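# Slide orange-handled ring along wire to green end

## Task

Carry the ring that has the orange handle along the wire until it reaches the green section at the far end, and leave it hanging on the wire there. Nothing may contact the thin grey stretch of the wire at any moment, the ring included; any such contact fails the task at once. The ring must stay in place on its own, not because the robot holds it. When finished, open the gripper and pull the arms away.

## Robot and tools

Robot: two arms, left_arm and right_arm, each with six revolute joints and a parallel gripper. The arm names are not image sides: left_arm is on the +y side of the scene.

World frame: origin on the table surface midway between the arms, +x pointing out over the table, +z up. Every reported gripper position (metres), orientation (quaternion w,x,y,z) and velocity (m/s, rad/s) uses this frame. Reported hand positions can be off, more so at long reach. Gripper frame: fingers point along its +z, and the fingers open and close along its y. The reported end_effector_position is the spot between the pads when shut; closed fingertips extend about 33 mm past it, fully open ones about 9 mm. Closing pushes the tips roughly 24 mm further out, so keep that margin above surfaces.

execute_actions takes "actions", a list holding zero or one item, plus optional "pictures" (boolean). Empty list: no command, returns the state and images. A move item is {"rows": [...], "steps": n}: 1 to 15 rows, steps 6 to 15 (default 15), each step 1/30 s; each row is used for one step and the final row repeats to fill. A wait item is {"steps": n} with n up to 300, counted from the previous result. A refused call does nothing.

Each row is one flat list of 18 numbers covering both arms, even if only one moves: left_arm's 6 joint targets, then its gripper position, force_limit, speed; then the same nine for right_arm. Joint targets are absolute angles in radians in joint space (same values as the Joint positions line), order: waist, shoulder, elbow, forearm roll, wrist pitch, wrist roll. Ranges: elbow -2.792 to 2.792, all others -6.283 to 6.283; real ends may differ by 0.010. A target more than 0.010 past a limit and beyond the current angle gets the call refused; targets past the real end are clipped and may produce "joint sent to its limit".

Gripper numbers are absolute settings on a -1 to 1 scale. position: +1 fully open (140 mm), pads touch near -0.8, -1 closes until blocked. force_limit: -1 about 14 N, 0 about 60 N, +1 about 107 N (parts up to 40 mm wide). speed: -1 about 30 mm/s, 0 about 140, +1 about 250. To keep a gripper unchanged, resend its previous three numbers; a 0 is a real command. To grasp, send -1 and confirm object_status 2. object_status codes: 0 moving, 1 blocked while opening, 2 blocked while closing, 3 reached target or pads touching. Stopped fingers only move again after a position change of at least 0.01 or if the object slips. To squeeze harder while at status 2, raise force_limit and switch position between -1 and -0.98. position_measured is in counts: 3 open, 230 pads together, nonlinear.

Motion: joint targets move at most 2.09 rad/s (waist, shoulder), 3.14 (elbow), 3.93 (wrist joints), ramp up over 0.3 s, and an arm's joints arrive together. Targets are held within 0.456 rad (waist, shoulder), 0.683 (elbow) or 0.854 (wrist joints) of the measured angle, and scaled back if they would place the gripper over 70 mm from where it is. The robot keeps moving toward the last row while you think or wait, until motion settles. Each result is taken 6 steps before the action ends; those steps run afterwards.

Result lines: the state line per arm; Joint positions and Joint velocities (rad, rad/s, one block per arm); joint torques (with offset, scale and noise); Flange force (outside force at the gripper, noisy, includes held weight, "no reading" when unavailable); object_status and position_measured; HELD on steps where the row was partly or wholly not sent; "joint command not followed" when a clearance check altered joint targets; "joint sent to its limit"; MOTOR HOT warnings; TORQUE FAULT, FORCE FAULT or OVER-TEMPERATURE FAULT lines.

Faults: if contact torque hits a joint's load limit (waist and shoulder 323 N m, elbow 152, wrist joints 42.7, held weight included) or any outside force on the arm reaches 144 N, that arm halts for 10 s, drops the rest of the call and yields to the contact. Sustained holding heats motors; overheating brakes the arm until it cools.

zoom_image: {"camera", "region": [x0, y0, x1, y1]} in pixels of that camera's latest image, origin top-left, region no bigger than 504 by 504. Cameras: cam_high (896x504, fixed overhead), cam_left_wrist and cam_right_wrist (504x504 fisheye on the hands). Calibration data (intrinsics, world-to-camera transforms) is supplied but may be off by a few degrees and millimetres.

finished_scene: {"scene": number of the current scene}; irreversible, reports success and opens the next scene's task. Replying with no tool call ends everything.

Avoid: any contact with the grey wire section, dropping or knocking objects off the table, hard pushes, slams, arm-to-arm collisions. Loose items may occasionally be nudged by outside disturbances.

Each tool is called as a command line: name --argument value for each argument, lists and objects as JSON in quotes; but a table of rows of numbers goes row by row, as --pt "numbers of a row", without its own name.

## Session

I'll start by looking at the current state.

execute_actions --actions '[]'

Scene clock: 0.00 s of 4900.00 s.
left_arm: end_effector_position=(+0.2207, +1.0066, +0.3870) position_measured=3 object_status=3 end_effector_quat_wxyz=(-0.459, -0.087, +0.866, -0.178) end_effector_velocity=(+0.000, -0.000, -0.001) end_effector_angular_velocity=(-0.001, -0.000, -0.000) | right_arm: end_effector_position=(+0.4032, +0.0201, +0.3305) position_measured=3 object_status=3 end_effector_quat_wxyz=(+0.526, -0.422, +0.730, -0.115) end_effector_velocity=(-0.000, +0.000, -0.000) end_effector_angular_velocity=(-0.000, +0.000, +0.000)
Joint positions: left_arm=[ 0.69   0.306  1.603  0.197  2.245 -1.083] | right_arm=[ 1.49  -0.096  2.232 -1.428  0.919 -0.34 ]
Joint velocities: left_arm=[-0.     0.001 -0.    -0.001 -0.     0.   ] | right_arm=[ 0.  0. -0.  0.  0.  0.]
Joint torques (N m, as the joint torque sensors report them, + toward a larger angle): no reading
Flange force (N, the push that the arm receives, along the gripper's own x y z axes): no reading

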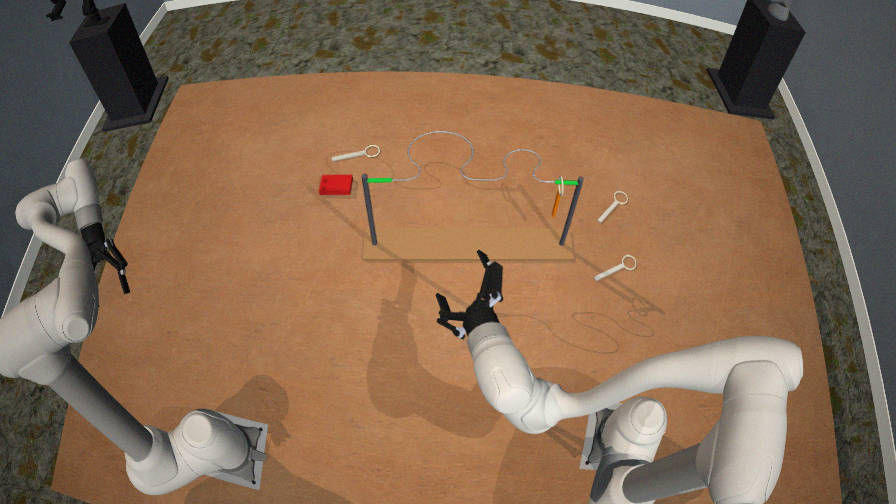

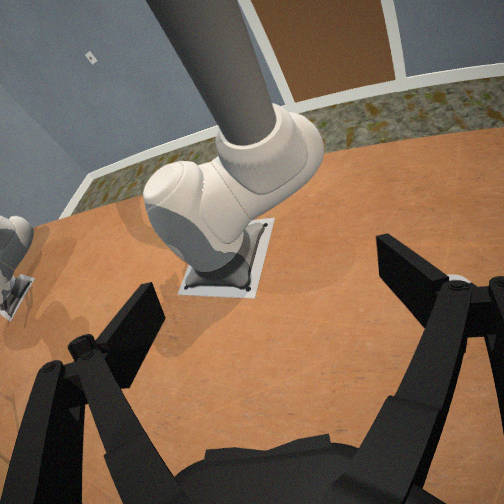

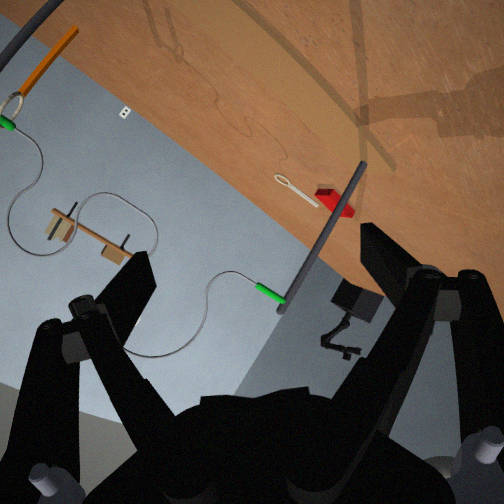

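zoom_image --camera "cam_high" --region '[340, 110, 620, 270]'

zoom_image --camera "cam_high" --region '[520, 150, 640, 230]'

Region (340, 110, 620, 270) of cam_high's 896x504 image, scaled by 1.800, with more detail than that image has; it fills the top 288 rows of this view, and the rest is white.

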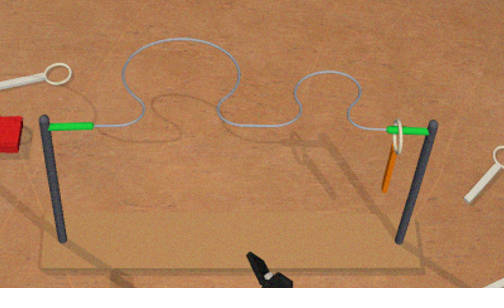

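Region (520, 150, 640, 230) of cam_high's 896x504 image, scaled by 4.200, with more detail than that image has.

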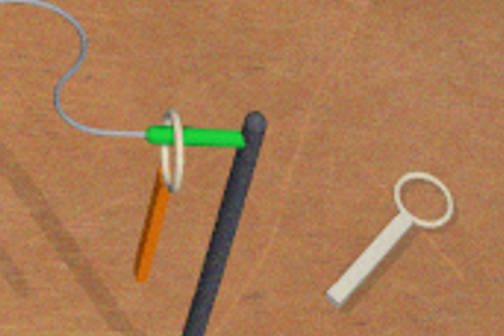

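execute_actions --actions '[{"rows": [[0.0745,0.264,1.335,-0.959,1.582,-3.099,-0.7,0,0, 1.571,0.106,2.323,-1.670,1.485,-2.279,-0.3,0,0]], "steps": 15}]'

execute_actions --actions '[{"steps": 45}]' --pictures true

Scene clock: 10.60 s of 4900.00 s.
left_arm: end_effector_position=(+0.3342, +0.9457, +0.3632) position_measured=60 object_status=0 end_effector_quat_wxyz=(-0.344, -0.121, +0.918, -0.159) end_effector_velocity=(+0.450, -0.316, -0.037) end_effector_angular_velocity=(+0.204, -0.815, +0.406) | right_arm: end_effector_position=(+0.4221, -0.0260, +0.3243) position_measured=60 object_status=0 end_effector_quat_wxyz=(-0.471, +0.561, -0.552, +0.398) end_effector_velocity=(+0.040, -0.213, +0.058) end_effector_angular_velocity=(-4.533, -1.806, +0.269)
Joint positions: left_arm=[ 0.571  0.296  1.538 -0.028  2.084 -1.307] | right_arm=[ 1.532  0.01   2.28  -1.555  1.216 -0.81 ]
Joint velocities: left_arm=[-0.485 -0.036 -0.228 -0.901 -0.565 -0.9  ] | right_arm=[ 0.247  0.628  0.283 -0.735  1.713 -3.439]
Joint torques (N m, as the joint torque sensors report them, + toward a larger angle): left_arm=[  3.44 -65.85 -38.9    4.2    2.18  -0.11] | right_arm=[  3.47 -37.76 -34.85  -1.46   0.84   0.17]
Flange force (N, the push that the arm receives, along the gripper's own x y z axes): left_arm=[2.8 -6.3 6.2] | right_arm=[4.6 3.5 5.5]
Steps of this call (steps 1 to 90: nothing new was sent; then 7.30 s passed at rest; steps 91 to 99: the first 9 steps of this action). Readings (joint positions | what the end effector reports):
91: left_arm=[0.690 0.306 1.603 0.197 2.245 -1.083] | right_arm=[1.490 -0.096 2.232 -1.428 0.919 -0.340] | left_arm position_measured=3 object_status=0 | right_arm position_measured=3 object_status=0
92: left_arm=[0.686 0.305 1.601 0.189 2.239 -1.091] | right_arm=[1.491 -0.094 2.232 -1.431 0.925 -0.349] | left_arm position_measured=6 object_status=0 | right_arm position_measured=6 object_status=0
94: left_arm=[0.656 0.303 1.583 0.132 2.195 -1.148] | right_arm=[1.497 -0.080 2.239 -1.448 0.964 -0.408] | left_arm position_measured=22 object_status=0 | right_arm position_measured=22 object_status=0
98: left_arm=[0.587 0.297 1.546 0.003 2.104 -1.277] | right_arm=[1.524 -0.012 2.270 -1.529 1.154 -0.701] | left_arm position_measured=52 object_status=0 | right_arm position_measured=52 object_status=0
99: the state above

Scene clock: 12.10 s of 4900.00 s.
left_arm: end_effector_position=(+0.6461, +0.4630, +0.5445) position_measured=217 object_status=3 end_effector_quat_wxyz=(+0.326, +0.627, -0.627, +0.327) end_effector_velocity=(+0.001, -0.000, +0.000) end_effector_angular_velocity=(-0.001, +0.001, +0.003) | right_arm: end_effector_position=(+0.4173, -0.0506, +0.3459) position_measured=167 object_status=3 end_effector_quat_wxyz=(+0.000, +0.707, -0.000, +0.707) end_effector_velocity=(-0.000, -0.000, -0.000) end_effector_angular_velocity=(-0.001, +0.000, -0.000)
Joint positions: left_arm=[ 0.075  0.264  1.335 -0.959  1.582 -3.099] | right_arm=[ 1.571  0.106  2.323 -1.67   1.485 -2.279]
Joint velocities: left_arm=[ 0.     0.001 -0.    -0.001 -0.001 -0.002] | right_arm=[-0.     0.     0.001  0.     0.     0.   ]
Joint torques (N m, as the joint torque sensors report them, + toward a larger angle): left_arm=[  1.49 -65.29 -43.07   0.72   0.07   0.71] | right_arm=[  1.5  -35.78 -25.74  -1.56   1.53  -0.26]
Flange force (N, the push that the arm receives, along the gripper's own x y z axes): left_arm=[0.4 8.4 3.4] | right_arm=[-2.8 2.3 3.4]
Kept back: nothing.
Steps of this call (steps 1 to 6: the last 6 steps of your previous action; steps 7 to 45: the robot went on to your last target). Readings (joint positions | what the end effector reports):
1: left_arm=[0.554 0.295 1.530 -0.058 2.066 -1.338] | right_arm=[1.540 0.030 2.289 -1.578 1.270 -0.933] | left_arm position_measured=67 object_status=0 | right_arm position_measured=67 object_status=0
2: left_arm=[0.538 0.293 1.523 -0.088 2.048 -1.368] | right_arm=[1.547 0.046 2.296 -1.598 1.315 -1.058] | left_arm position_measured=75 object_status=0 | right_arm position_measured=75 object_status=0
4: left_arm=[0.506 0.291 1.510 -0.148 2.014 -1.428] | right_arm=[1.556 0.070 2.306 -1.626 1.382 -1.304] | left_arm position_measured=90 object_status=0 | right_arm position_measured=90 object_status=0
8: left_arm=[0.445 0.287 1.485 -0.264 1.953 -1.551] | right_arm=[1.566 0.093 2.317 -1.654 1.448 -1.789] | left_arm position_measured=120 object_status=0 | right_arm position_measured=120 object_status=0
45: the state above
camera_calibration (this result's frames):
cam_left_wrist: T_world_to_cam=[[-0.977172, 0.103103, -0.185753, 0.691729], [0.193261, 0.794512, -0.575674, -0.156561], [0.0882297, -0.598431, -0.796301, 0.828665], [0, 0, 0, 1]] pos_world=[0.633083, 0.548969, 0.69823]
cam_right_wrist: T_world_to_cam=[[-0.0136018, -0.99126, -0.131221, 0.00282722], [-0.39582, 0.125851, -0.909664, 0.496262], [0.918227, 0.039567, -0.394072, -0.0585712], [0, 0, 0, 1]] pos_world=[0.25025, -0.0573351, 0.428721]

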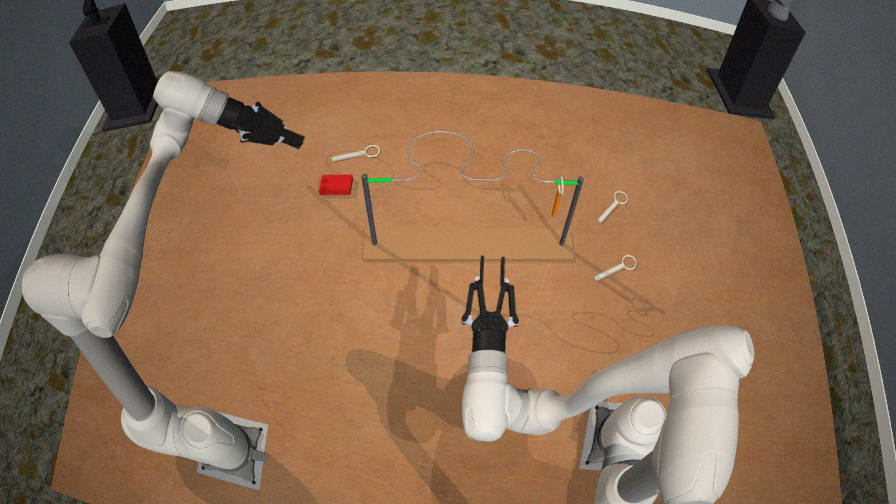

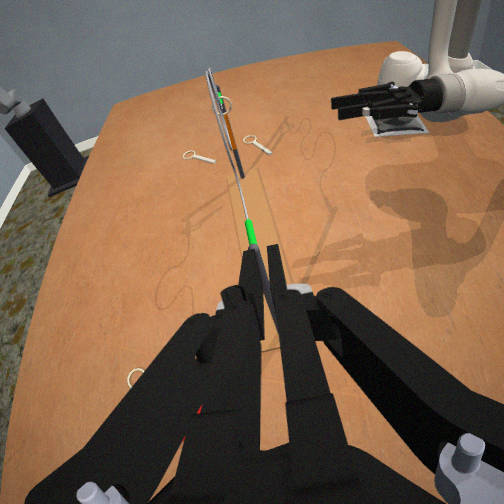

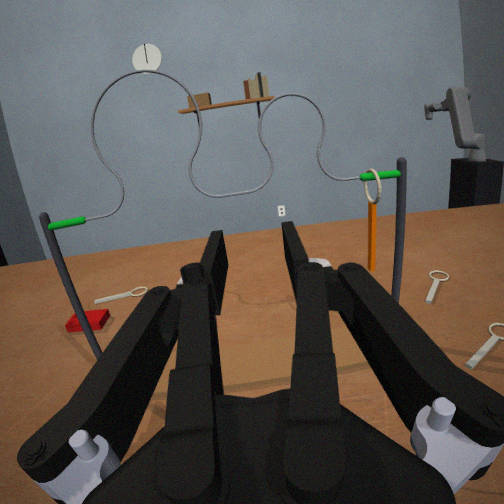

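zoom_image --camera "cam_left_wrist" --region '[140, 60, 340, 260]'

zoom_image --camera "cam_right_wrist" --region '[30, 60, 230, 260]'

zoom_image --camera "cam_right_wrist" --region '[220, 80, 420, 280]'

Region (140, 60, 340, 260) of cam_left_wrist's 504x504 image, scaled by 2.520, with more detail than that image has.

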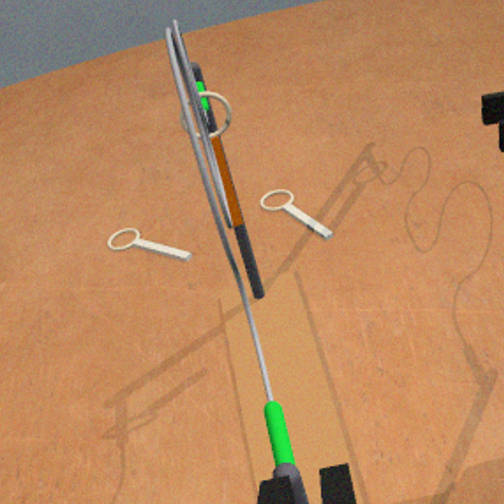

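Region (30, 60, 230, 260) of cam_right_wrist's 504x504 image, scaled by 2.520, with more detail than that image has.

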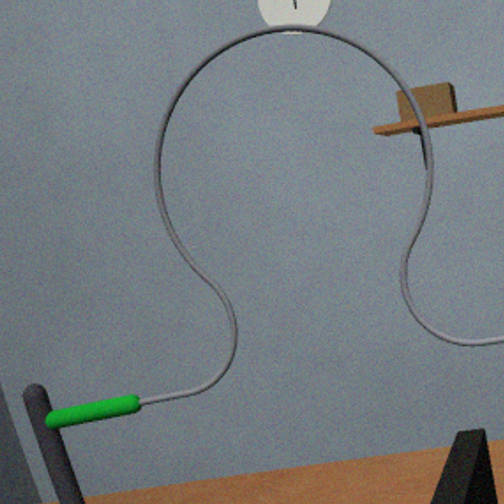

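Region (220, 80, 420, 280) of cam_right_wrist's 504x504 image, scaled by 2.520, with more detail than that image has.

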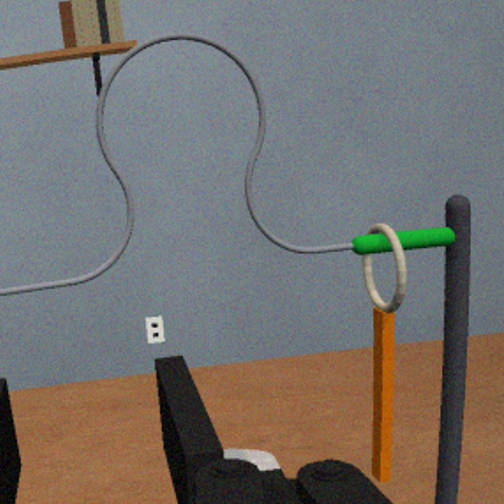

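zoom_image --camera "cam_right_wrist" --region '[245, 85, 365, 205]'

zoom_image --camera "cam_right_wrist" --region '[80, 60, 220, 200]'

zoom_image --camera "cam_right_wrist" --region '[70, 120, 290, 240]'

Region (245, 85, 365, 205) of cam_right_wrist's 504x504 image, scaled by 4.200, with more detail than that image has.

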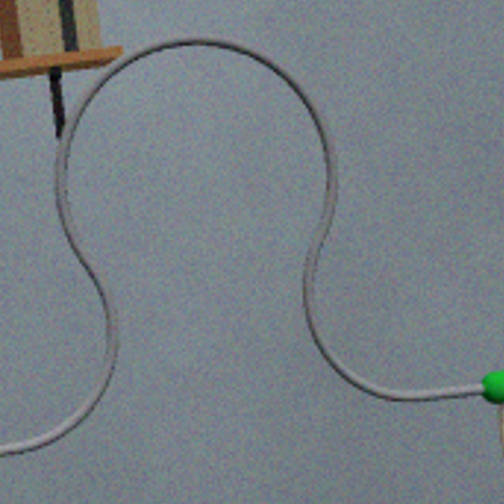

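Region (80, 60, 220, 200) of cam_right_wrist's 504x504 image, scaled by 3.600, with more detail than that image has.

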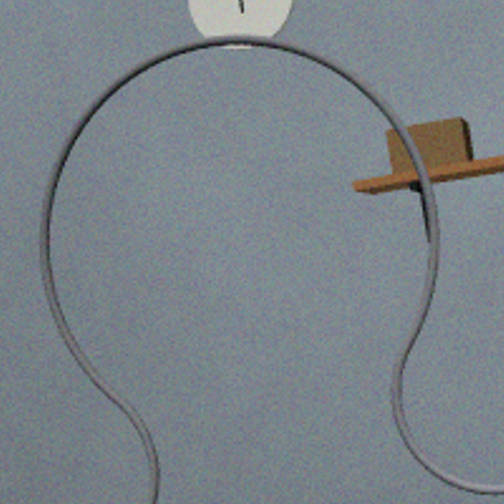

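Region (70, 120, 290, 240) of cam_right_wrist's 504x504 image, scaled by 2.291, with more detail than that image has; it fills the top 275 rows of this view, and the rest is white.

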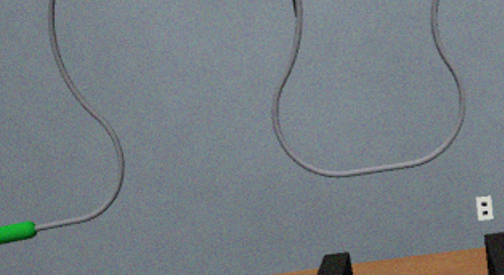

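zoom_image --camera "cam_high" --region '[420, 240, 660, 480]'

Region (420, 240, 660, 480) of cam_high's 896x504 image, scaled by 2.100, with more detail than that image has.

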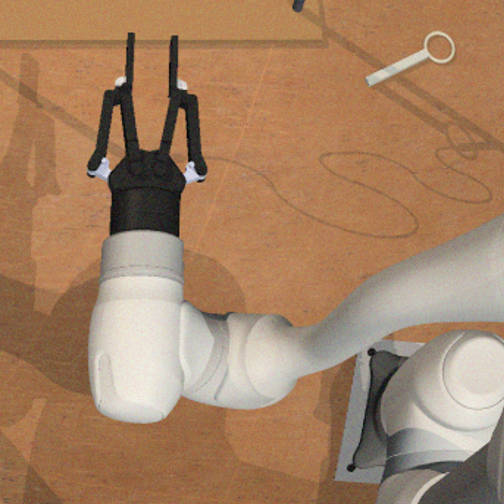

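execute_actions --actions '[{"rows": [[0.0745,0.264,1.335,-0.959,1.582,-3.099,-0.7,0,0, 1.155,0.382,2.448,-2.126,1.740,-1.900,-0.35,0,0],[0.0745,0.264,1.335,-0.959,1.582,-3.099,-0.7,0,0, 1.155,0.382,2.448,-2.126,1.740,-1.900,-0.35,0,0],[0.0745,0.264,1.335,-0.959,1.582,-3.099,-0.7,0,0, 1.155,0.382,2.448,-2.126,1.740,-1.900,-0.35,0,0],[0.0745,0.264,1.335,-0.959,1.582,-3.099,-0.7,0,0, 1.155,0.382,2.448,-2.126,1.740,-1.900,-0.35,0,0],[0.0745,0.264,1.335,-0.959,1.582,-3.099,-0.7,0,0, 1.155,0.382,2.448,-2.126,1.740,-1.900,-0.35,0,0],[0.0745,0.264,1.335,-0.959,1.582,-3.099,-0.7,0,0, 1.155,0.382,2.448,-2.126,1.740,-1.900,-0.35,0,0],[0.0745,0.264,1.335,-0.959,1.582,-3.099,-0.7,0,0, 1.155,0.382,2.448,-2.126,1.740,-1.900,-0.35,0,0],[0.0745,0.264,1.335,-0.959,1.582,-3.099,-0.7,0,0, 1.155,0.382,2.448,-2.126,1.740,-1.900,-0.35,0,0],[0.0745,0.264,1.335,-0.959,1.582,-3.099,-0.7,0,0, 0.95,0.52,2.51,-2.354,1.867,-1.71,-0.35,0,0],[0.0745,0.264,1.335,-0.959,1.582,-3.099,-0.7,0,0, 0.95,0.52,2.51,-2.354,1.867,-1.71,-0.35,0,0],[0.0745,0.264,1.335,-0.959,1.582,-3.099,-0.7,0,0, 0.95,0.52,2.51,-2.354,1.867,-1.71,-0.35,0,0],[0.0745,0.264,1.335,-0.959,1.582,-3.099,-0.7,0,0, 0.95,0.52,2.51,-2.354,1.867,-1.71,-0.35,0,0],[0.0745,0.264,1.335,-0.959,1.582,-3.099,-0.7,0,0, 0.95,0.52,2.51,-2.354,1.867,-1.71,-0.35,0,0],[0.0745,0.264,1.335,-0.959,1.582,-3.099,-0.7,0,0, 0.7389,0.6572,2.5723,-2.5815,1.9949,-1.5211,-0.35,0,0]], "steps": 15}]'

execute_actions --actions '[{"steps": 36}]' --pictures true

Scene clock: 22.33 s of 4900.00 s.
left_arm: end_effector_position=(+0.6461, +0.4629, +0.5445) position_measured=217 object_status=3 end_effector_quat_wxyz=(+0.326, +0.627, -0.627, +0.327) end_effector_velocity=(+0.001, +0.000, -0.000) end_effector_angular_velocity=(-0.000, -0.001, +0.002) | right_arm: end_effector_position=(+0.4940, -0.0931, +0.3319) position_measured=173 object_status=0 end_effector_quat_wxyz=(+0.037, +0.637, -0.014, +0.770) end_effector_velocity=(+0.341, -0.215, -0.101) end_effector_angular_velocity=(-0.182, -0.811, -0.167)
Joint positions: left_arm=[ 0.074  0.264  1.335 -0.959  1.582 -3.099] | right_arm=[ 1.37   0.239  2.383 -1.89   1.608 -2.097]
Joint velocities: left_arm=[ 0.001  0.    -0.    -0.    -0.001  0.   ] | right_arm=[-1.012  0.673  0.303 -1.109  0.618  0.922]
Joint torques (N m, as the joint torque sensors report them, + toward a larger angle): left_arm=[  2.33 -64.84 -42.68   0.79   0.03   0.23] | right_arm=[ -1.19 -39.72 -17.25  -1.39   1.81  -0.5 ]
Flange force (N, the push that the arm receives, along the gripper's own x y z axes): left_arm=[1.0 8.3 4.2] | right_arm=[2.0 5.8 0.3]
Steps of this call (steps 1 to 15: the robot went on to your last target; steps 16 to 90: nothing new was sent; then 6.93 s passed at rest; steps 91 to 99: the first 9 steps of this action). Readings (joint positions | what the end effector reports):
91: left_arm=[0.074 0.264 1.335 -0.959 1.582 -3.099] | right_arm=[1.571 0.106 2.323 -1.670 1.485 -2.279] | left_arm position_measured=217 object_status=3 | right_arm position_measured=167 object_status=0
92: left_arm=[0.074 0.264 1.335 -0.959 1.582 -3.099] | right_arm=[1.566 0.109 2.324 -1.675 1.488 -2.275] | left_arm position_measured=217 object_status=3 | right_arm position_measured=170 object_status=0
94: left_arm=[0.074 0.264 1.335 -0.959 1.582 -3.099] | right_arm=[1.535 0.130 2.334 -1.710 1.508 -2.246] | left_arm position_measured=217 object_status=3 | right_arm position_measured=173 object_status=0
98: left_arm=[0.074 0.264 1.335 -0.959 1.582 -3.099] | right_arm=[1.404 0.217 2.373 -1.853 1.587 -2.128] | left_arm position_measured=217 object_status=3 | right_arm position_measured=173 object_status=0
99: the state above

Scene clock: 23.53 s of 4900.00 s.
left_arm: end_effector_position=(+0.6461, +0.4629, +0.5445) position_measured=217 object_status=3 end_effector_quat_wxyz=(+0.326, +0.627, -0.627, +0.327) end_effector_velocity=(-0.000, +0.000, -0.001) end_effector_angular_velocity=(+0.000, +0.002, -0.001) | right_arm: end_effector_position=(+0.6253, -0.2453, +0.2003) position_measured=173 object_status=3 end_effector_quat_wxyz=(-0.027, +0.573, +0.019, +0.819) end_effector_velocity=(+0.000, +0.000, +0.000) end_effector_angular_velocity=(+0.001, -0.001, -0.000)
Joint positions: left_arm=[ 0.074  0.264  1.335 -0.959  1.582 -3.099] | right_arm=[ 0.739  0.657  2.572 -2.582  1.995 -1.521]
Joint velocities: left_arm=[ 0.     0.001 -0.     0.     0.002 -0.   ] | right_arm=[-0.    -0.    -0.001 -0.    -0.     0.   ]
Joint torques (N m, as the joint torque sensors report them, + toward a larger angle): left_arm=[  1.91 -65.07 -42.68   0.8    0.15   0.19] | right_arm=[  2.01 -58.62   2.76   0.79   2.09  -0.04]
Flange force (N, the push that the arm receives, along the gripper's own x y z axes): left_arm=[0.5 8.1 3.7] | right_arm=[1.3 7.3 2.8]
Kept back: nothing.
Steps of this call (steps 1 to 6: the last 6 steps of your previous action; steps 7 to 36: the robot went on to your last target). Readings (joint positions | what the end effector reports):
1: left_arm=[0.074 0.264 1.335 -0.959 1.582 -3.099] | right_arm=[1.336 0.262 2.394 -1.928 1.629 -2.065] | left_arm position_measured=217 object_status=3 | right_arm position_measured=173 object_status=0
2: left_arm=[0.074 0.264 1.335 -0.959 1.582 -3.099] | right_arm=[1.301 0.286 2.404 -1.967 1.651 -2.033] | left_arm position_measured=217 object_status=3 | right_arm position_measured=173 object_status=0
4: left_arm=[0.074 0.264 1.335 -0.959 1.582 -3.099] | right_arm=[1.230 0.333 2.426 -2.045 1.695 -1.967] | left_arm position_measured=217 object_status=3 | right_arm position_measured=173 object_status=0
8: left_arm=[0.074 0.264 1.335 -0.959 1.582 -3.099] | right_arm=[1.086 0.431 2.470 -2.206 1.785 -1.833] | left_arm position_measured=217 object_status=3 | right_arm position_measured=173 object_status=3
36: the state above
camera_calibration (this result's frames):
cam_left_wrist: T_world_to_cam=[[-0.977182, 0.103088, -0.185712, 0.69173], [0.193229, 0.794493, -0.575711, -0.15646], [0.0881981, -0.598459, -0.796283, 0.82867], [0, 0, 0, 1]] pos_world=[0.633091, 0.548923, 0.698243]
cam_right_wrist: T_world_to_cam=[[0.0976759, -0.986994, -0.127681, -0.275741], [-0.0685654, 0.121316, -0.990243, 0.280987], [0.992854, 0.105477, -0.055824, -0.39749], [0, 0, 0, 1]] pos_world=[0.440848, -0.264317, 0.220849]

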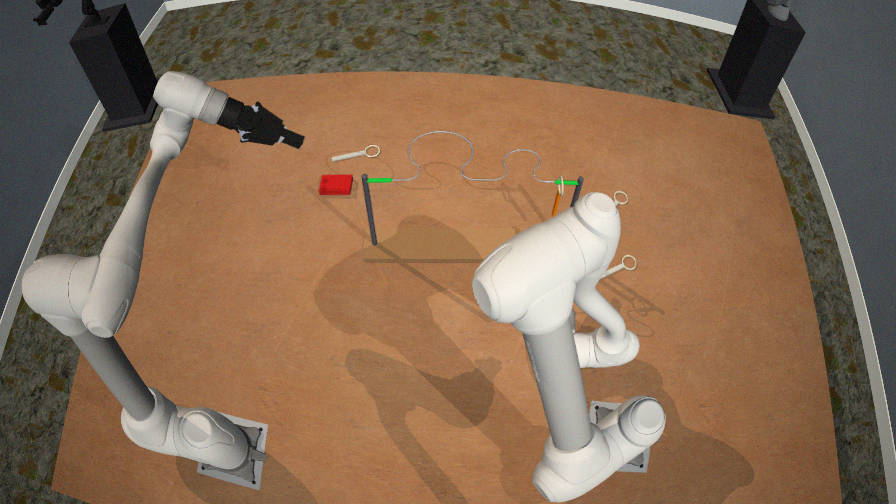

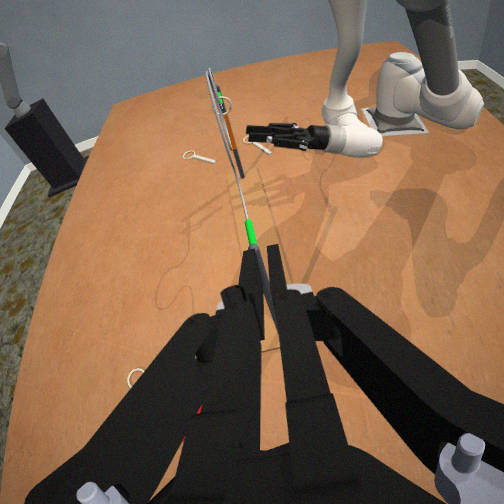

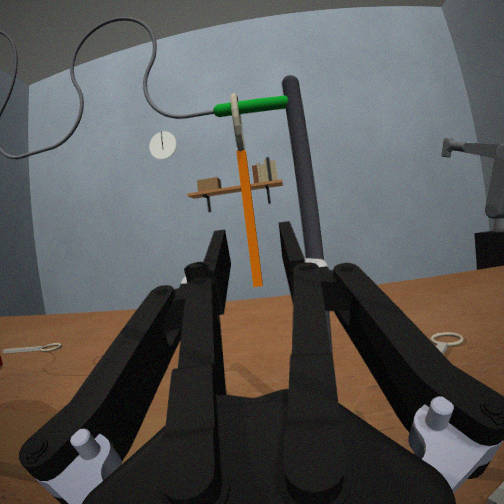

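zoom_image --camera "cam_right_wrist" --region '[150, 70, 370, 300]'

zoom_image --camera "cam_left_wrist" --region '[190, 60, 310, 180]'

Region (150, 70, 370, 300) of cam_right_wrist's 504x504 image, scaled by 2.191, with more detail than that image has; it fills the left 482 columns of this view, and the rest is white.

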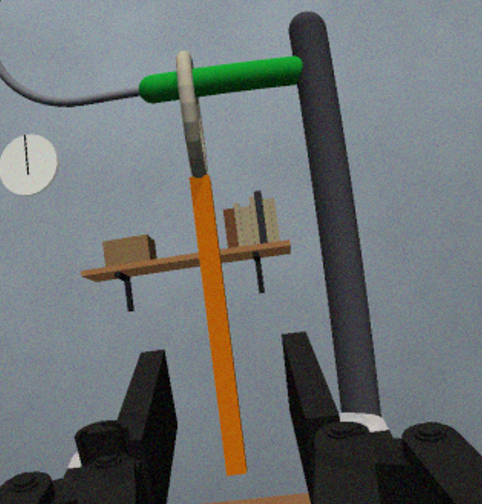

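Region (190, 60, 310, 180) of cam_left_wrist's 504x504 image, scaled by 4.200, with more detail than that image has.

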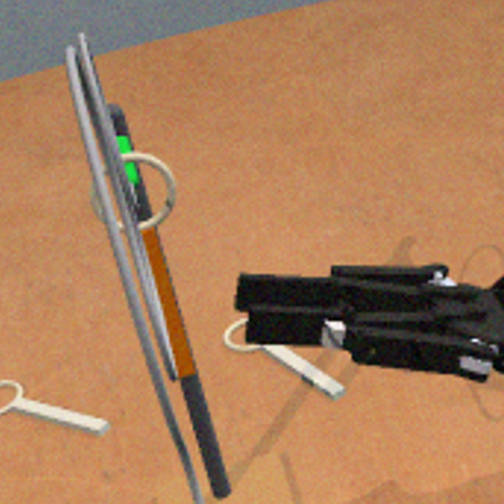

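execute_actions --actions '[{"rows": [[0.0745,0.264,1.335,-0.959,1.582,-3.099,-0.7,0,0, 0.7186,0.6558,2.5501,-2.6068,1.9747,-1.5343,-0.35,0,0],[0.0745,0.264,1.335,-0.959,1.582,-3.099,-0.7,0,0, 0.7186,0.6558,2.5501,-2.6068,1.9747,-1.5343,-0.35,0,0],[0.0745,0.264,1.335,-0.959,1.582,-3.099,-0.7,0,0, 0.6983,0.6544,2.528,-2.632,1.9545,-1.5475,-0.35,0,0],[0.0745,0.264,1.335,-0.959,1.582,-3.099,-0.7,0,0, 0.6983,0.6544,2.528,-2.632,1.9545,-1.5475,-0.35,0,0],[0.0745,0.264,1.335,-0.959,1.582,-3.099,-0.7,0,0, 0.678,0.653,2.5058,-2.6573,1.9343,-1.5606,-0.35,0,0],[0.0745,0.264,1.335,-0.959,1.582,-3.099,-0.7,0,0, 0.678,0.653,2.5058,-2.6573,1.9343,-1.5606,-0.35,0,0],[0.0745,0.264,1.335,-0.959,1.582,-3.099,-0.7,0,0, 0.6577,0.6516,2.4836,-2.6825,1.9141,-1.5738,-0.35,0,0]], "steps": 15}]'

execute_actions --actions '[{"steps": 15}]' --pictures true

Scene clock: 25.67 s of 4900.00 s.
left_arm: end_effector_position=(+0.6461, +0.4629, +0.5445) position_measured=217 object_status=3 end_effector_quat_wxyz=(+0.326, +0.627, -0.627, +0.327) end_effector_velocity=(-0.000, -0.001, -0.000) end_effector_angular_velocity=(-0.001, +0.002, -0.002) | right_arm: end_effector_position=(+0.6781, -0.2415, +0.1998) position_measured=173 object_status=3 end_effector_quat_wxyz=(-0.027, +0.573, +0.018, +0.819) end_effector_velocity=(+0.188, +0.008, +0.012) end_effector_angular_velocity=(-0.015, -0.020, +0.006)
Joint positions: left_arm=[ 0.074  0.264  1.335 -0.959  1.582 -3.099] | right_arm=[ 0.667  0.652  2.494 -2.671  1.924 -1.568]
Joint velocities: left_arm=[-0.001  0.001 -0.    -0.001  0.002  0.   ] | right_arm=[-0.251 -0.019 -0.28  -0.314 -0.246 -0.162]
Joint torques (N m, as the joint torque sensors report them, + toward a larger angle): left_arm=[  2.16 -66.15 -42.61   0.61   0.1    0.07] | right_arm=[  6.66 -64.28   6.14   0.9    2.39  -0.36]
Flange force (N, the push that the arm receives, along the gripper's own x y z axes): left_arm=[0.4 5.6 4.2] | right_arm=[-3.9 4.2 1.9]
Steps of this call (steps 1 to 15: the robot went on to your last target; steps 16 to 55: nothing new was sent; steps 56 to 64: the first 9 steps of this action). Readings (joint positions | what the end effector reports):
56: left_arm=[0.074 0.264 1.335 -0.959 1.582 -3.099] | right_arm=[0.739 0.657 2.572 -2.582 1.995 -1.521] | left_arm position_measured=217 object_status=3 | right_arm position_measured=173 object_status=3
57: left_arm=[0.074 0.264 1.335 -0.959 1.582 -3.099] | right_arm=[0.735 0.657 2.569 -2.586 1.991 -1.523] | left_arm position_measured=217 object_status=3 | right_arm position_measured=173 object_status=3
59: left_arm=[0.074 0.264 1.335 -0.959 1.582 -3.099] | right_arm=[0.717 0.656 2.549 -2.609 1.973 -1.535] | left_arm position_measured=217 object_status=3 | right_arm position_measured=173 object_status=3
63: left_arm=[0.074 0.264 1.335 -0.959 1.582 -3.099] | right_arm=[0.677 0.653 2.505 -2.658 1.933 -1.561] | left_arm position_measured=217 object_status=3 | right_arm position_measured=173 object_status=3
64: the state above

Scene clock: 26.17 s of 4900.00 s.
left_arm: end_effector_position=(+0.6461, +0.4629, +0.5445) position_measured=217 object_status=3 end_effector_quat_wxyz=(+0.326, +0.627, -0.627, +0.327) end_effector_velocity=(+0.000, +0.000, -0.001) end_effector_angular_velocity=(+0.002, -0.000, +0.000) | right_arm: end_effector_position=(+0.6852, -0.2413, +0.2002) position_measured=173 object_status=3 end_effector_quat_wxyz=(-0.027, +0.573, +0.019, +0.819) end_effector_velocity=(-0.000, -0.000, +0.000) end_effector_angular_velocity=(-0.000, +0.000, +0.000)
Joint positions: left_arm=[ 0.074  0.264  1.335 -0.959  1.582 -3.099] | right_arm=[ 0.658  0.652  2.484 -2.682  1.914 -1.574]
Joint velocities: left_arm=[ 0.     0.    -0.     0.002 -0.001  0.   ] | right_arm=[-0. -0.  0. -0. -0. -0.]
Joint torques (N m, as the joint torque sensors report them, + toward a larger angle): left_arm=[  2.61 -64.73 -42.56   0.69  -0.04   0.27] | right_arm=[  2.32 -62.96  -1.34   0.28   2.    -0.21]
Flange force (N, the push that the arm receives, along the gripper's own x y z axes): left_arm=[1.5 8.2 4.1] | right_arm=[-0.2 7.4 1.2]
Kept back: nothing.
Steps of this call (steps 1 to 6: the last 6 steps of your previous action; steps 7 to 15: the robot went on to your last target). Readings (joint positions | what the end effector reports):
1: left_arm=[0.074 0.264 1.335 -0.959 1.582 -3.099] | right_arm=[0.661 0.652 2.487 -2.679 1.917 -1.572] | left_arm position_measured=217 object_status=3 | right_arm position_measured=173 object_status=3
2: left_arm=[0.074 0.264 1.335 -0.959 1.582 -3.099] | right_arm=[0.659 0.652 2.485 -2.681 1.915 -1.573] | left_arm position_measured=217 object_status=3 | right_arm position_measured=173 object_status=3
4: left_arm=[0.074 0.264 1.335 -0.959 1.582 -3.099] | right_arm=[0.658 0.652 2.484 -2.682 1.914 -1.574] | left_arm position_measured=217 object_status=3 | right_arm position_measured=173 object_status=3
8: left_arm=[0.074 0.264 1.335 -0.959 1.582 -3.099] | right_arm=[0.658 0.652 2.484 -2.682 1.914 -1.574] | left_arm position_measured=217 object_status=3 | right_arm position_measured=173 object_status=3
15: the state above
camera_calibration (this result's frames):
cam_left_wrist: T_world_to_cam=[[-0.977182, 0.103088, -0.185712, 0.69173], [0.193228, 0.794493, -0.575711, -0.15646], [0.0881975, -0.598459, -0.796284, 0.82867], [0, 0, 0, 1]] pos_world=[0.633092, 0.548923, 0.698243]
cam_right_wrist: T_world_to_cam=[[0.0976844, -0.986996, -0.127659, -0.277681], [-0.0687159, 0.121277, -0.990237, 0.284621], [0.992842, 0.105503, -0.0559754, -0.457338], [0, 0, 0, 1]] pos_world=[0.500747, -0.260337, 0.220794]

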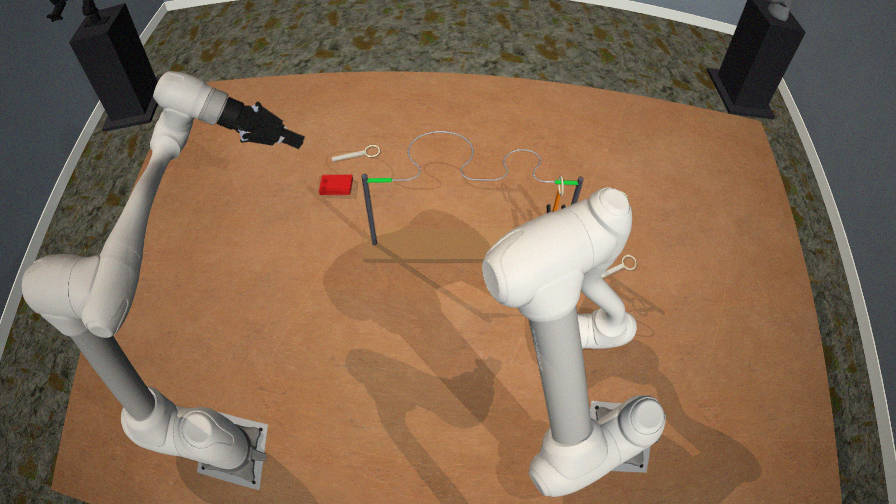

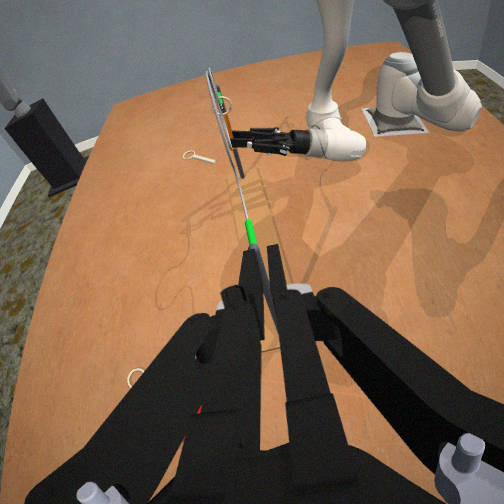

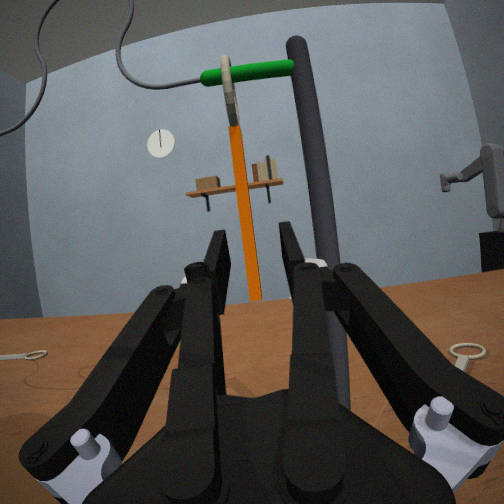

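zoom_image --camera "cam_left_wrist" --region '[200, 80, 280, 160]'

zoom_image --camera "cam_high" --region '[530, 165, 600, 225]'

Region (200, 80, 280, 160) of cam_left_wrist's 504x504 image, scaled by 6.300, with more detail than that image has.

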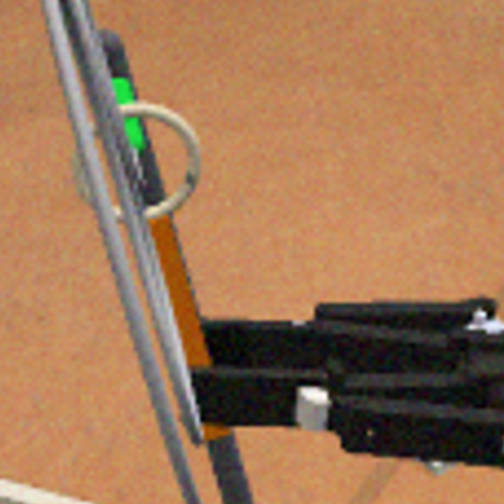

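Region (530, 165, 600, 225) of cam_high's 896x504 image, scaled by 7.200, with more detail than that image has; it fills the top 432 rows of this view, and the rest is white.

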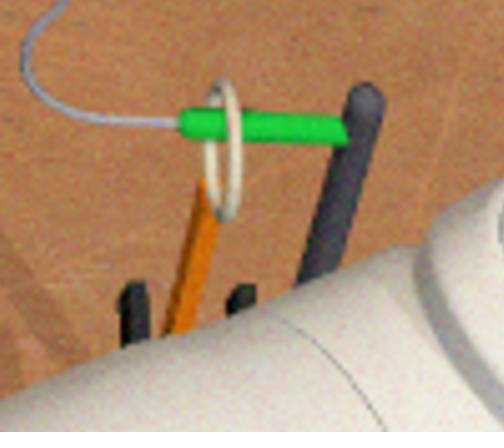

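execute_actions --actions '[{"rows": [[0.0745,0.264,1.335,-0.959,1.582,-3.099,-0.7,0,0, 0.6577,0.6516,2.4836,-2.6825,1.9141,-1.5738,-1,0.2,-0.7]], "steps": 15}]'

execute_actions --actions '[{"steps": 15}]' --pictures true

Scene clock: 27.03 s of 4900.00 s.
left_arm: end_effector_position=(+0.6461, +0.4629, +0.5445) position_measured=217 object_status=3 end_effector_quat_wxyz=(+0.326, +0.627, -0.627, +0.327) end_effector_velocity=(+0.001, +0.000, +0.000) end_effector_angular_velocity=(-0.001, -0.001, +0.003) | right_arm: end_effector_position=(+0.6852, -0.2414, +0.2002) position_measured=198 object_status=0 end_effector_quat_wxyz=(-0.027, +0.573, +0.019, +0.819) end_effector_velocity=(+0.000, +0.000, +0.000) end_effector_angular_velocity=(+0.001, -0.001, -0.000)
Joint positions: left_arm=[ 0.074  0.264  1.335 -0.959  1.582 -3.099] | right_arm=[ 0.658  0.652  2.484 -2.683  1.914 -1.574]
Joint velocities: left_arm=[ 0.001  0.     0.    -0.001 -0.002 -0.   ] | right_arm=[-0.    -0.    -0.001  0.     0.     0.   ]
Joint torques (N m, as the joint torque sensors report them, + toward a larger angle): left_arm=[  1.72 -65.07 -42.67   0.88  -0.01   0.17] | right_arm=[  2.1  -63.14  -1.61   0.28   2.11  -0.18]
Flange force (N, the push that the arm receives, along the gripper's own x y z axes): left_arm=[0.4 8.0 3.3] | right_arm=[-0.4 7.0 0.7]
Steps of this call (steps 1 to 15: the robot went on to your last target; steps 16 to 17: nothing new was sent; steps 18 to 26: the first 9 steps of this action). Readings (joint positions | what the end effector reports):
18: left_arm=[0.074 0.264 1.335 -0.959 1.582 -3.099] | right_arm=[0.658 0.652 2.484 -2.683 1.914 -1.574] | left_arm position_measured=217 object_status=3 | right_arm position_measured=173 object_status=0
19: left_arm=[0.074 0.264 1.335 -0.959 1.582 -3.099] | right_arm=[0.658 0.652 2.484 -2.683 1.914 -1.574] | left_arm position_measured=217 object_status=3 | right_arm position_measured=175 object_status=0
21: left_arm=[0.074 0.264 1.335 -0.959 1.582 -3.099] | right_arm=[0.658 0.652 2.484 -2.683 1.914 -1.574] | left_arm position_measured=217 object_status=3 | right_arm position_measured=181 object_status=0
25: left_arm=[0.074 0.264 1.335 -0.959 1.582 -3.099] | right_arm=[0.658 0.652 2.484 -2.683 1.914 -1.574] | left_arm position_measured=217 object_status=3 | right_arm position_measured=195 object_status=0
26: the state above

Scene clock: 27.53 s of 4900.00 s.
left_arm: end_effector_position=(+0.6461, +0.4629, +0.5445) position_measured=217 object_status=3 end_effector_quat_wxyz=(+0.326, +0.627, -0.627, +0.327) end_effector_velocity=(-0.001, -0.000, -0.000) end_effector_angular_velocity=(+0.001, +0.002, -0.002) | right_arm: end_effector_position=(+0.6852, -0.2413, +0.2002) position_measured=223 object_status=2 end_effector_quat_wxyz=(-0.027, +0.573, +0.019, +0.819) end_effector_velocity=(-0.000, -0.000, -0.000) end_effector_angular_velocity=(+0.000, +0.000, -0.000)
Joint positions: left_arm=[ 0.074  0.264  1.335 -0.959  1.582 -3.099] | right_arm=[ 0.658  0.652  2.484 -2.683  1.914 -1.574]
Joint velocities: left_arm=[-0.     0.     0.     0.001  0.002  0.   ] | right_arm=[-0.  0.  0.  0.  0.  0.]
Joint torques (N m, as the joint torque sensors report them, + toward a larger angle): left_arm=[  1.64 -65.84 -42.42   0.69   0.03   0.25] | right_arm=[  2.21 -63.38  -1.89   0.36   2.26  -0.13]
Flange force (N, the push that the arm receives, along the gripper's own x y z axes): left_arm=[0.8 6.1 3.1] | right_arm=[-0.5 7.6 0.5]
Kept back: nothing.
Steps of this call (steps 1 to 6: the last 6 steps of your previous action; steps 7 to 15: the robot went on to your last target). Readings (joint positions | what the end effector reports):
1: left_arm=[0.074 0.264 1.335 -0.959 1.582 -3.099] | right_arm=[0.658 0.652 2.484 -2.683 1.914 -1.574] | left_arm position_measured=217 object_status=3 | right_arm position_measured=202 object_status=0
2: left_arm=[0.074 0.264 1.335 -0.959 1.582 -3.099] | right_arm=[0.658 0.652 2.484 -2.683 1.914 -1.574] | left_arm position_measured=217 object_status=3 | right_arm position_measured=205 object_status=0
4: left_arm=[0.074 0.264 1.335 -0.959 1.582 -3.099] | right_arm=[0.658 0.652 2.484 -2.683 1.914 -1.574] | left_arm position_measured=217 object_status=3 | right_arm position_measured=212 object_status=0
8: left_arm=[0.074 0.264 1.335 -0.959 1.582 -3.099] | right_arm=[0.658 0.652 2.484 -2.683 1.914 -1.574] | left_arm position_measured=217 object_status=3 | right_arm position_measured=223 object_status=0
15: the state above
All arms were judged still, so your last target was given up. Only a new action makes them travel on or press farther. Fingers that are still opening or closing keep moving.
camera_calibration (this result's frames):
cam_left_wrist: T_world_to_cam=[[-0.977182, 0.103088, -0.185712, 0.69173], [0.193228, 0.794493, -0.575711, -0.15646], [0.0881976, -0.598459, -0.796284, 0.82867], [0, 0, 0, 1]] pos_world=[0.633092, 0.548923, 0.698243]
cam_right_wrist: T_world_to_cam=[[0.0976917, -0.986996, -0.127651, -0.277685], [-0.0687213, 0.121268, -0.990238, 0.284621], [0.992841, 0.10551, -0.0559808, -0.457337], [0, 0, 0, 1]] pos_world=[0.50075, -0.260336, 0.220794]

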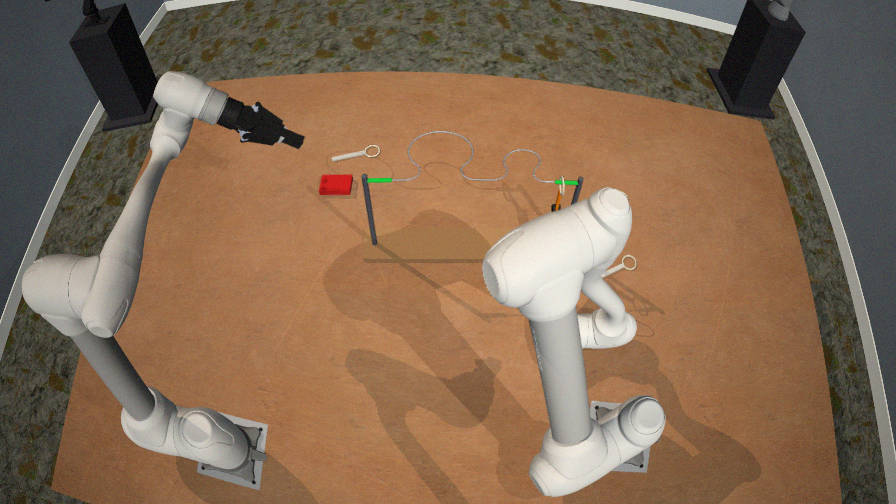

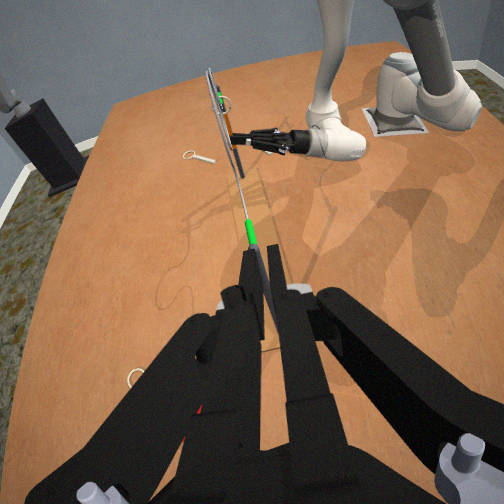

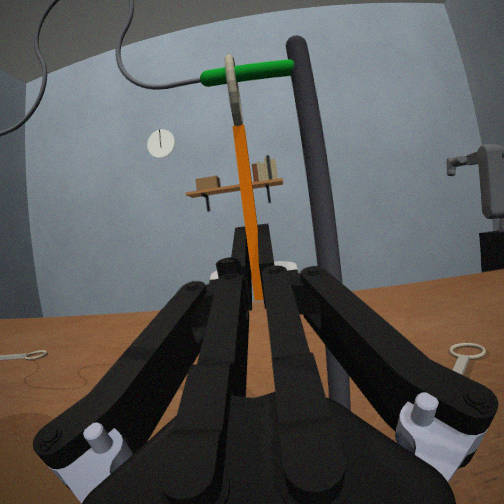

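zoom_image --camera "cam_right_wrist" --region '[180, 40, 300, 160]'

Region (180, 40, 300, 160) of cam_right_wrist's 504x504 image, scaled by 4.200, with more detail than that image has.

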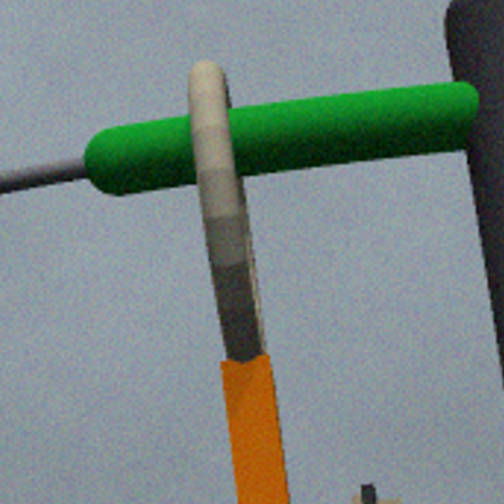

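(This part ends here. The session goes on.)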